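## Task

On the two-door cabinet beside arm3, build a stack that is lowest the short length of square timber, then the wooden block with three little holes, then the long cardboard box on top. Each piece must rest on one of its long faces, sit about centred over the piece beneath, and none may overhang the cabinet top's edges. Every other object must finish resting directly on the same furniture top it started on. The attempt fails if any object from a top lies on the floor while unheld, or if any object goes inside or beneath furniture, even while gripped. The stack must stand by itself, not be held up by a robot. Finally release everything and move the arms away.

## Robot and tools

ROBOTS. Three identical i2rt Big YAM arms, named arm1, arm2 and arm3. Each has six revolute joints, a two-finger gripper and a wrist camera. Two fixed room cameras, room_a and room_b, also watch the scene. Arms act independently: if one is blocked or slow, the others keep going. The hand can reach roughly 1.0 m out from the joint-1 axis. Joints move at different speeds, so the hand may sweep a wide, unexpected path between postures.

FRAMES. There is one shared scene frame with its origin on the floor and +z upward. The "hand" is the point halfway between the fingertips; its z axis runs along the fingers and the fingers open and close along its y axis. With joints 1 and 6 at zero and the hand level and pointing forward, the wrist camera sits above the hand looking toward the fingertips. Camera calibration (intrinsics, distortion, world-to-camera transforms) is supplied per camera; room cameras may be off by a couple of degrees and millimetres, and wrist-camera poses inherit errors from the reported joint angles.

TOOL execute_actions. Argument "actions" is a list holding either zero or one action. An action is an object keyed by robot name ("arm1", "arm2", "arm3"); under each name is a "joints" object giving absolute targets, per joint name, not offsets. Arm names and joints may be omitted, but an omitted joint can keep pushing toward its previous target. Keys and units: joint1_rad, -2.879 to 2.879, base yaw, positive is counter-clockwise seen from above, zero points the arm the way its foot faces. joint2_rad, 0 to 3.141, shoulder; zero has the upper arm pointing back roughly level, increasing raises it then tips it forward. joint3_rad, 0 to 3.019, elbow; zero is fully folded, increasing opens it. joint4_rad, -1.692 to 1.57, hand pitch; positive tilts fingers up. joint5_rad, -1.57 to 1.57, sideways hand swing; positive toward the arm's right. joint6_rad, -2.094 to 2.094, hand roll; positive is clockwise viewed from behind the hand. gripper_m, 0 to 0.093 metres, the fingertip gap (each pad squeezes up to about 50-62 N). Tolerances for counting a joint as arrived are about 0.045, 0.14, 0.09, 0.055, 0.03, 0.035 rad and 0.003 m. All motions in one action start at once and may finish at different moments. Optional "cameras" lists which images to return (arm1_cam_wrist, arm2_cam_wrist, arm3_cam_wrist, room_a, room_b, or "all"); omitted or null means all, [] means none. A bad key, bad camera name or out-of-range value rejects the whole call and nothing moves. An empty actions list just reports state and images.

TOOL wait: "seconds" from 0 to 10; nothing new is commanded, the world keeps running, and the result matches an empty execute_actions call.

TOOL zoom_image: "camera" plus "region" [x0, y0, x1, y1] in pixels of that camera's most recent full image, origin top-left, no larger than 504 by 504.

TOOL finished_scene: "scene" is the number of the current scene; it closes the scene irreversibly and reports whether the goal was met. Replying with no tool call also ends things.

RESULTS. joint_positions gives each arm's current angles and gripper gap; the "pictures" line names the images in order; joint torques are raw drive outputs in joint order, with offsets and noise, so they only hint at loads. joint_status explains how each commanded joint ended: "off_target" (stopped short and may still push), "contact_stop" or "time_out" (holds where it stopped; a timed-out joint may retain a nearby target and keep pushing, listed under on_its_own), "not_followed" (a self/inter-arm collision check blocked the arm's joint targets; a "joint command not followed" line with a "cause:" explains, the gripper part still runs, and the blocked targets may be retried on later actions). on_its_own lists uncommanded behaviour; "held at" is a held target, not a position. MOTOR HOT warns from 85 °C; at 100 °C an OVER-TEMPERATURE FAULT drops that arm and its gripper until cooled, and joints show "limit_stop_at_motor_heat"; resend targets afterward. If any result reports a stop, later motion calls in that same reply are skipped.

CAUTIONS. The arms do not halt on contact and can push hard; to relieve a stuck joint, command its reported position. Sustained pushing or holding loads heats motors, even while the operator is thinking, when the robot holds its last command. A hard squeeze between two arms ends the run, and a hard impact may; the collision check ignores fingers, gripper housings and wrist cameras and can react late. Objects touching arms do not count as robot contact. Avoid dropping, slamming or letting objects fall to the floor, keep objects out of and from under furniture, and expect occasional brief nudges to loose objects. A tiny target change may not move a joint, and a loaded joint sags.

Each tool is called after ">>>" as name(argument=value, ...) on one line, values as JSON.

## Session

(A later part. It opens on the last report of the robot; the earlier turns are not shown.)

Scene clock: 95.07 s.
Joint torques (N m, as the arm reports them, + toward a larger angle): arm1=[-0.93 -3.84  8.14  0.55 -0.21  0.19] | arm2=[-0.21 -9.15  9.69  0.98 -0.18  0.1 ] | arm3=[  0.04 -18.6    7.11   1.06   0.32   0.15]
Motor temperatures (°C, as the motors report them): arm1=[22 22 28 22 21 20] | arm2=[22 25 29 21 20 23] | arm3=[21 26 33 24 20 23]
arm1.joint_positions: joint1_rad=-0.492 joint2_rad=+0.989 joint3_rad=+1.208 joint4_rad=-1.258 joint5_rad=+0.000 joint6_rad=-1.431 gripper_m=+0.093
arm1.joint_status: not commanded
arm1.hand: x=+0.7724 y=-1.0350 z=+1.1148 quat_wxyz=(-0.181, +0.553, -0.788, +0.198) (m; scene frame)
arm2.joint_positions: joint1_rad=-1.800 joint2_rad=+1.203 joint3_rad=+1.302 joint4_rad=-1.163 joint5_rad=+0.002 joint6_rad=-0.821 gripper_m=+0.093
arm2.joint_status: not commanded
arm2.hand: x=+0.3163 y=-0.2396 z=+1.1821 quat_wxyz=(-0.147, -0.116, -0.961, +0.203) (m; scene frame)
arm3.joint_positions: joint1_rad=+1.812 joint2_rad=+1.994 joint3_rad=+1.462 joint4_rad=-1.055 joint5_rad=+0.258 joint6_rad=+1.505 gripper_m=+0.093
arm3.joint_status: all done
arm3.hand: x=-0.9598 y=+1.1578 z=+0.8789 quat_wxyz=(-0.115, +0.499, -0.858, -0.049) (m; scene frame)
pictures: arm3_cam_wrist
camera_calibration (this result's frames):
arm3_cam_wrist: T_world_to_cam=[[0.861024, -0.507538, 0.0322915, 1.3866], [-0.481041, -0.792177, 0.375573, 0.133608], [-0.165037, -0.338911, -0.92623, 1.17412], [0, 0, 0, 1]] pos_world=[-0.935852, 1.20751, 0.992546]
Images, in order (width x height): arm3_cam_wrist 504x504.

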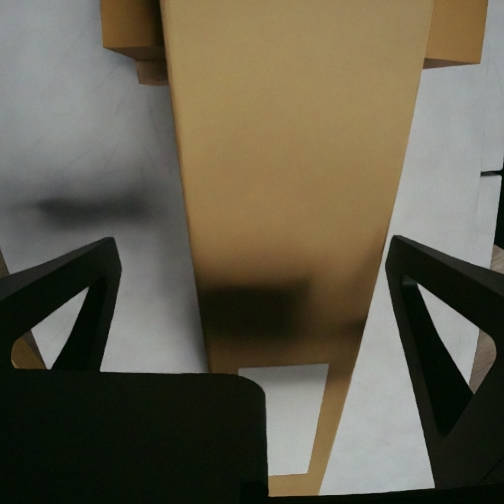

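>>> execute_actions(actions=[{"arm3":{"joints":{"gripper_m":0}}}], cameras=[])

>>> execute_actions(actions=[{"arm3":{"joints":{"joint2_rad":1.88,"joint3_rad":1.62,"joint4_rad":-1.27}}}], cameras=[])

>>> execute_actions(actions=[{"arm3":{"joints":{"joint1_rad":1.586,"joint5_rad":0,"joint6_rad":1.3}}}], cameras=["arm3_cam_wrist"])

>>> execute_actions(actions=[{"arm3":{"joints":{"joint2_rad":1.955,"joint3_rad":1.5,"joint4_rad":-1.09}}}], cameras=["arm3_cam_wrist","room_a"])

>>> zoom_image(camera="room_a", region=[340, 150, 500, 290])

Scene clock: 97.87 s.
Joint torques (N m, as the arm reports them, + toward a larger angle): arm1=[-0.84 -3.86  8.13  0.54 -0.21  0.19] | arm2=[-0.24 -9.12  9.68  0.98 -0.18  0.11] | arm3=[  0.49 -18.91   7.03   1.04   0.32   0.13]
Motor temperatures (°C, as the motors report them): arm1=[22 22 28 22 21 20] | arm2=[22 25 29 21 20 23] | arm3=[21 26 32 24 20 23]
arm1.joint_positions: joint1_rad=-0.492 joint2_rad=+0.989 joint3_rad=+1.208 joint4_rad=-1.258 joint5_rad=+0.000 joint6_rad=-1.431 gripper_m=+0.093
arm1.joint_status: not commanded
arm1.hand: x=+0.7724 y=-1.0350 z=+1.1148 quat_wxyz=(-0.181, +0.553, -0.788, +0.198) (m; scene frame)
arm2.joint_positions: joint1_rad=-1.800 joint2_rad=+1.203 joint3_rad=+1.302 joint4_rad=-1.163 joint5_rad=+0.002 joint6_rad=-0.821 gripper_m=+0.093
arm2.joint_status: not commanded
arm2.hand: x=+0.3163 y=-0.2396 z=+1.1821 quat_wxyz=(-0.147, -0.116, -0.961, +0.203) (m; scene frame)
arm3.joint_positions: joint1_rad=+1.812 joint2_rad=+1.994 joint3_rad=+1.462 joint4_rad=-1.054 joint5_rad=+0.258 joint6_rad=+1.507 gripper_m=+0.049
arm3.joint_status: gripper_m off_target (ended at +0.049, target +0.000)
arm3.hand: x=-0.9599 y=+1.1580 z=+0.8789 quat_wxyz=(-0.115, +0.498, -0.858, -0.049) (m; scene frame)
pictures: none
No camera images: the call's "cameras" was empty. Leave "cameras" out to get every camera's image.

Scene clock: 99.17 s.
Joint torques (N m, as the arm reports them, + toward a larger angle): arm1=[-0.98 -3.78  8.16  0.55 -0.21  0.19] | arm2=[-0.26 -9.18  9.69  0.98 -0.18  0.1 ] | arm3=[  0.36 -18.16  10.02   0.     0.31   0.13]
Motor temperatures (°C, as the motors report them): arm1=[22 22 28 22 21 20] | arm2=[22 25 29 21 20 23] | arm3=[21 26 33 24 20 23]
arm1.joint_positions: joint1_rad=-0.492 joint2_rad=+0.989 joint3_rad=+1.208 joint4_rad=-1.258 joint5_rad=+0.000 joint6_rad=-1.431 gripper_m=+0.093
arm1.joint_status: not commanded
arm1.hand: x=+0.7724 y=-1.0350 z=+1.1148 quat_wxyz=(-0.181, +0.553, -0.788, +0.198) (m; scene frame)
arm2.joint_positions: joint1_rad=-1.800 joint2_rad=+1.203 joint3_rad=+1.302 joint4_rad=-1.163 joint5_rad=+0.002 joint6_rad=-0.821 gripper_m=+0.093
arm2.joint_status: not commanded
arm2.hand: x=+0.3163 y=-0.2396 z=+1.1821 quat_wxyz=(-0.147, -0.116, -0.961, +0.203) (m; scene frame)
arm3.joint_positions: joint1_rad=+1.812 joint2_rad=+1.887 joint3_rad=+1.575 joint4_rad=-1.256 joint5_rad=+0.258 joint6_rad=+1.507 gripper_m=+0.049
arm3.joint_status: all done
arm3.hand: x=-0.9626 y=+1.1606 z=+0.9771 quat_wxyz=(-0.111, +0.497, -0.859, -0.058) (m; scene frame)
pictures: none
No camera images: the call's "cameras" was empty. Leave "cameras" out to get every camera's image.

Scene clock: 100.47 s.
Joint torques (N m, as the arm reports them, + toward a larger angle): arm1=[-0.97 -3.74  8.14  0.55 -0.22  0.19] | arm2=[-0.26 -9.08  9.69  0.98 -0.18  0.1 ] | arm3=[ -0.45 -17.89  10.17   0.01  -0.03  -0.18]
Motor temperatures (°C, as the motors report them): arm1=[22 22 28 22 21 20] | arm2=[22 25 29 21 20 23] | arm3=[21 26 33 24 20 23]
arm1.joint_positions: joint1_rad=-0.492 joint2_rad=+0.989 joint3_rad=+1.208 joint4_rad=-1.258 joint5_rad=+0.000 joint6_rad=-1.431 gripper_m=+0.093
arm1.joint_status: not commanded
arm1.hand: x=+0.7724 y=-1.0350 z=+1.1148 quat_wxyz=(-0.181, +0.553, -0.788, +0.198) (m; scene frame)
arm2.joint_positions: joint1_rad=-1.800 joint2_rad=+1.203 joint3_rad=+1.302 joint4_rad=-1.163 joint5_rad=+0.002 joint6_rad=-0.821 gripper_m=+0.093
arm2.joint_status: not commanded
arm2.hand: x=+0.3163 y=-0.2396 z=+1.1821 quat_wxyz=(-0.147, -0.116, -0.961, +0.203) (m; scene frame)
arm3.joint_positions: joint1_rad=+1.589 joint2_rad=+1.887 joint3_rad=+1.575 joint4_rad=-1.256 joint5_rad=+0.002 joint6_rad=+1.316 gripper_m=+0.049
arm3.joint_status: all done
arm3.hand: x=-0.9054 y=+1.2212 z=+0.9708 quat_wxyz=(+0.003, +0.487, -0.873, -0.001) (m; scene frame)
pictures: arm3_cam_wrist
camera_calibration (this result's frames):
arm3_cam_wrist: T_world_to_cam=[[0.845055, -0.534678, -0.000759141, 1.41971], [-0.428691, -0.67839, 0.596667, -0.130744], [-0.31954, -0.503891, -0.802489, 1.23121], [0, 0, 0, 1]] pos_world=[-0.86236, 1.29079, 1.06712]
Images, in order (width x height): arm3_cam_wrist 504x504.

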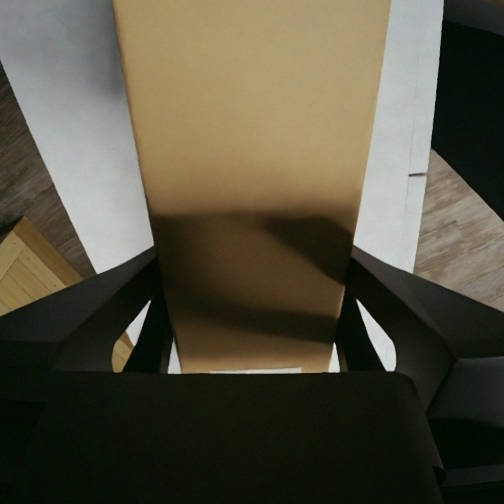

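Scene clock: 101.70 s.
Joint torques (N m, as the arm reports them, + toward a larger angle): arm1=[-0.85 -3.83  8.13  0.57 -0.22  0.2 ] | arm2=[-0.23 -9.12  9.69  0.98 -0.18  0.1 ] | arm3=[  0.05 -18.87   7.21   1.07  -0.02  -0.17]
Motor temperatures (°C, as the motors report them): arm1=[22 22 28 22 21 20] | arm2=[22 25 29 21 20 23] | arm3=[21 26 33 24 20 23]
arm1.joint_positions: joint1_rad=-0.492 joint2_rad=+0.989 joint3_rad=+1.208 joint4_rad=-1.258 joint5_rad=+0.000 joint6_rad=-1.431 gripper_m=+0.093
arm1.joint_status: not commanded
arm1.hand: x=+0.7724 y=-1.0350 z=+1.1148 quat_wxyz=(-0.181, +0.553, -0.788, +0.198) (m; scene frame)
arm2.joint_positions: joint1_rad=-1.800 joint2_rad=+1.203 joint3_rad=+1.302 joint4_rad=-1.163 joint5_rad=+0.002 joint6_rad=-0.821 gripper_m=+0.093
arm2.joint_status: not commanded
arm2.hand: x=+0.3163 y=-0.2396 z=+1.1821 quat_wxyz=(-0.147, -0.116, -0.961, +0.203) (m; scene frame)
arm3.joint_positions: joint1_rad=+1.589 joint2_rad=+1.966 joint3_rad=+1.491 joint4_rad=-1.105 joint5_rad=+0.002 joint6_rad=+1.315 gripper_m=+0.049
arm3.joint_status: all done
arm3.hand: x=-0.9053 y=+1.2204 z=+0.8978 quat_wxyz=(+0.001, +0.487, -0.873, +0.005) (m; scene frame)
pictures: arm3_cam_wrist, room_a
camera_calibration (this result's frames):
arm3_cam_wrist: T_world_to_cam=[[0.845262, -0.534237, 0.0110815, 1.40822], [-0.433412, -0.673313, 0.599002, -0.100243], [-0.312548, -0.511116, -0.800671, 1.18572], [0, 0, 0, 1]] pos_world=[-0.86317, 1.29087, 0.993814]
Images, in order (width x height): arm3_cam_wrist 504x504, room_a 504x504.

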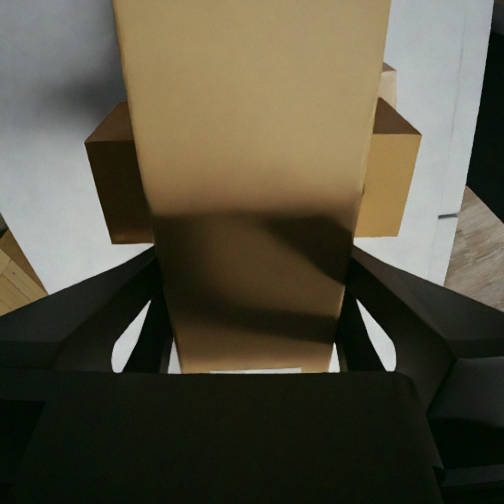

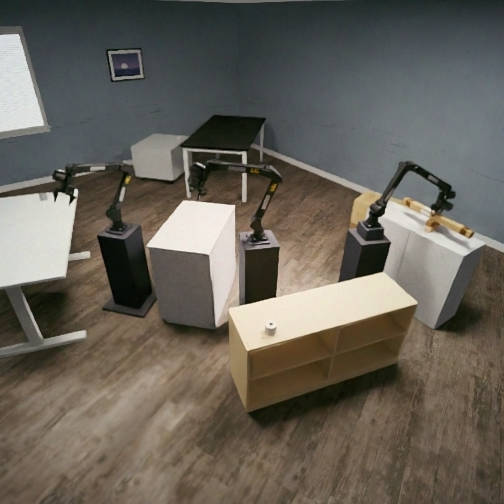

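Region (340, 150, 500, 290) of room_a's 504x504 image, scaled by 3.150, with more detail than that image has; it fills the top 441 rows of this view, and the rest is white.

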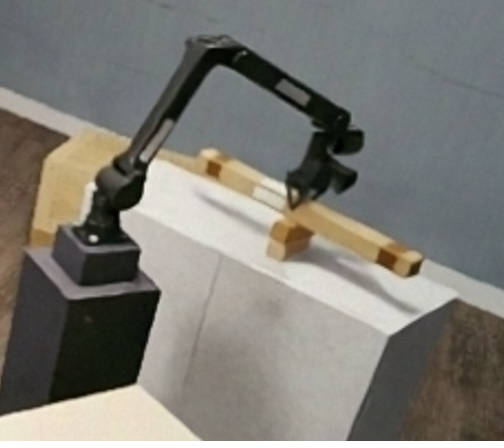

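>>> execute_actions(actions=[{"arm3":{"joints":{"gripper_m":0.093}}}], cameras=[])

>>> execute_actions(actions=[{"arm3":{"joints":{"joint2_rad":1.88,"joint3_rad":1.7,"joint4_rad":-1.34}}}], cameras=["arm3_cam_wrist","room_a"])

>>> zoom_image(camera="room_a", region=[340, 150, 500, 290])

Scene clock: 103.73 s.
Joint torques (N m, as the arm reports them, + toward a larger angle): arm1=[-0.93 -3.92  8.14  0.55 -0.22  0.19] | arm2=[-0.24 -9.14  9.7   0.98 -0.18  0.1 ] | arm3=[ -0.11 -19.01   7.17   1.06  -0.01  -0.16]
Motor temperatures (°C, as the motors report them): arm1=[22 22 28 22 21 20] | arm2=[22 25 29 21 20 23] | arm3=[21 26 32 24 20 23]
arm1.joint_positions: joint1_rad=-0.492 joint2_rad=+0.989 joint3_rad=+1.208 joint4_rad=-1.258 joint5_rad=+0.000 joint6_rad=-1.431 gripper_m=+0.093
arm1.joint_status: not commanded
arm1.hand: x=+0.7724 y=-1.0350 z=+1.1148 quat_wxyz=(-0.181, +0.553, -0.788, +0.198) (m; scene frame)
arm2.joint_positions: joint1_rad=-1.800 joint2_rad=+1.203 joint3_rad=+1.302 joint4_rad=-1.163 joint5_rad=+0.002 joint6_rad=-0.821 gripper_m=+0.093
arm2.joint_status: not commanded
arm2.hand: x=+0.3163 y=-0.2396 z=+1.1821 quat_wxyz=(-0.147, -0.116, -0.961, +0.203) (m; scene frame)
arm3.joint_positions: joint1_rad=+1.589 joint2_rad=+1.966 joint3_rad=+1.491 joint4_rad=-1.105 joint5_rad=+0.002 joint6_rad=+1.315 gripper_m=+0.093
arm3.joint_status: all done
arm3.hand: x=-0.9053 y=+1.2204 z=+0.8978 quat_wxyz=(+0.001, +0.487, -0.873, +0.005) (m; scene frame)
pictures: none
No camera images: the call's "cameras" was empty. Leave "cameras" out to get every camera's image.

Scene clock: 105.07 s.
Joint torques (N m, as the arm reports them, + toward a larger angle): arm1=[-0.84 -3.82  8.15  0.54 -0.22  0.2 ] | arm2=[-0.19 -9.17  9.69  0.98 -0.18  0.1 ] | arm3=[ -0.16 -18.35  10.3    0.02  -0.03  -0.17]
Motor temperatures (°C, as the motors report them): arm1=[22 22 28 22 21 20] | arm2=[22 25 29 21 20 23] | arm3=[21 26 33 24 20 23]
arm1.joint_positions: joint1_rad=-0.492 joint2_rad=+0.989 joint3_rad=+1.208 joint4_rad=-1.258 joint5_rad=+0.000 joint6_rad=-1.431 gripper_m=+0.093
arm1.joint_status: not commanded
arm1.hand: x=+0.7724 y=-1.0350 z=+1.1148 quat_wxyz=(-0.181, +0.553, -0.788, +0.198) (m; scene frame)
arm2.joint_positions: joint1_rad=-1.800 joint2_rad=+1.203 joint3_rad=+1.302 joint4_rad=-1.163 joint5_rad=+0.002 joint6_rad=-0.821 gripper_m=+0.093
arm2.joint_status: not commanded
arm2.hand: x=+0.3163 y=-0.2396 z=+1.1821 quat_wxyz=(-0.147, -0.116, -0.961, +0.203) (m; scene frame)
arm3.joint_positions: joint1_rad=+1.589 joint2_rad=+1.887 joint3_rad=+1.655 joint4_rad=-1.326 joint5_rad=+0.002 joint6_rad=+1.314 gripper_m=+0.093
arm3.joint_status: all done
arm3.hand: x=-0.9126 y=+1.2290 z=+1.0001 quat_wxyz=(+0.004, +0.488, -0.873, -0.005) (m; scene frame)
pictures: arm3_cam_wrist, room_a
camera_calibration (this result's frames):
arm3_cam_wrist: T_world_to_cam=[[0.845595, -0.533731, -0.0100145, 1.43859], [-0.424036, -0.682965, 0.594771, -0.134211], [-0.324287, -0.498689, -0.803833, 1.24698], [0, 0, 0, 1]] pos_world=[-0.869, 1.29801, 1.09659]
Images, in order (width x height): arm3_cam_wrist 504x504, room_a 504x504.

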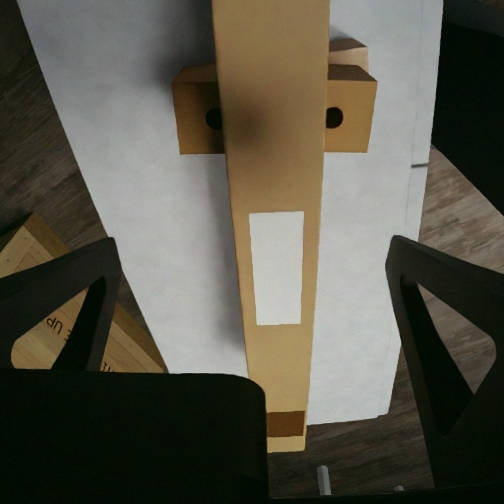

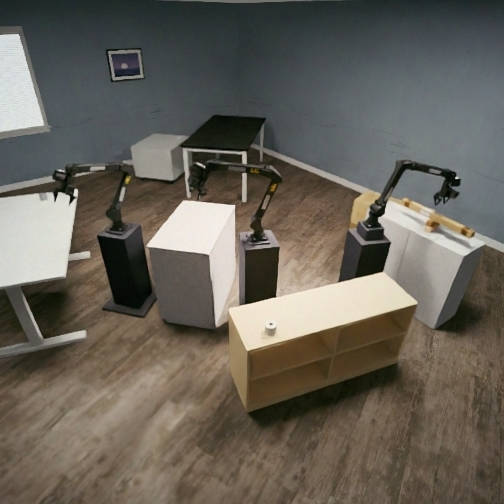

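Region (340, 150, 500, 290) of room_a's 504x504 image, scaled by 3.150, with more detail than that image has; it fills the top 441 rows of this view, and the rest is white.

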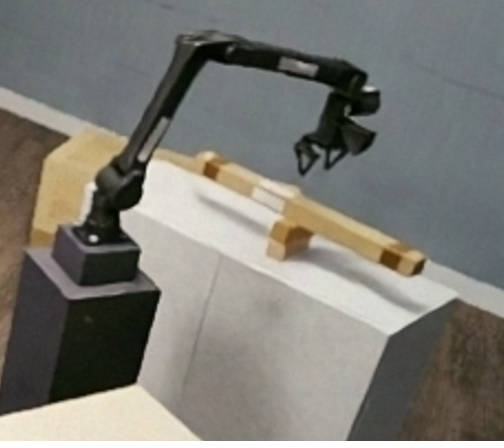

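>>> finished_scene(scene=1)

The scene is finished: the task was done.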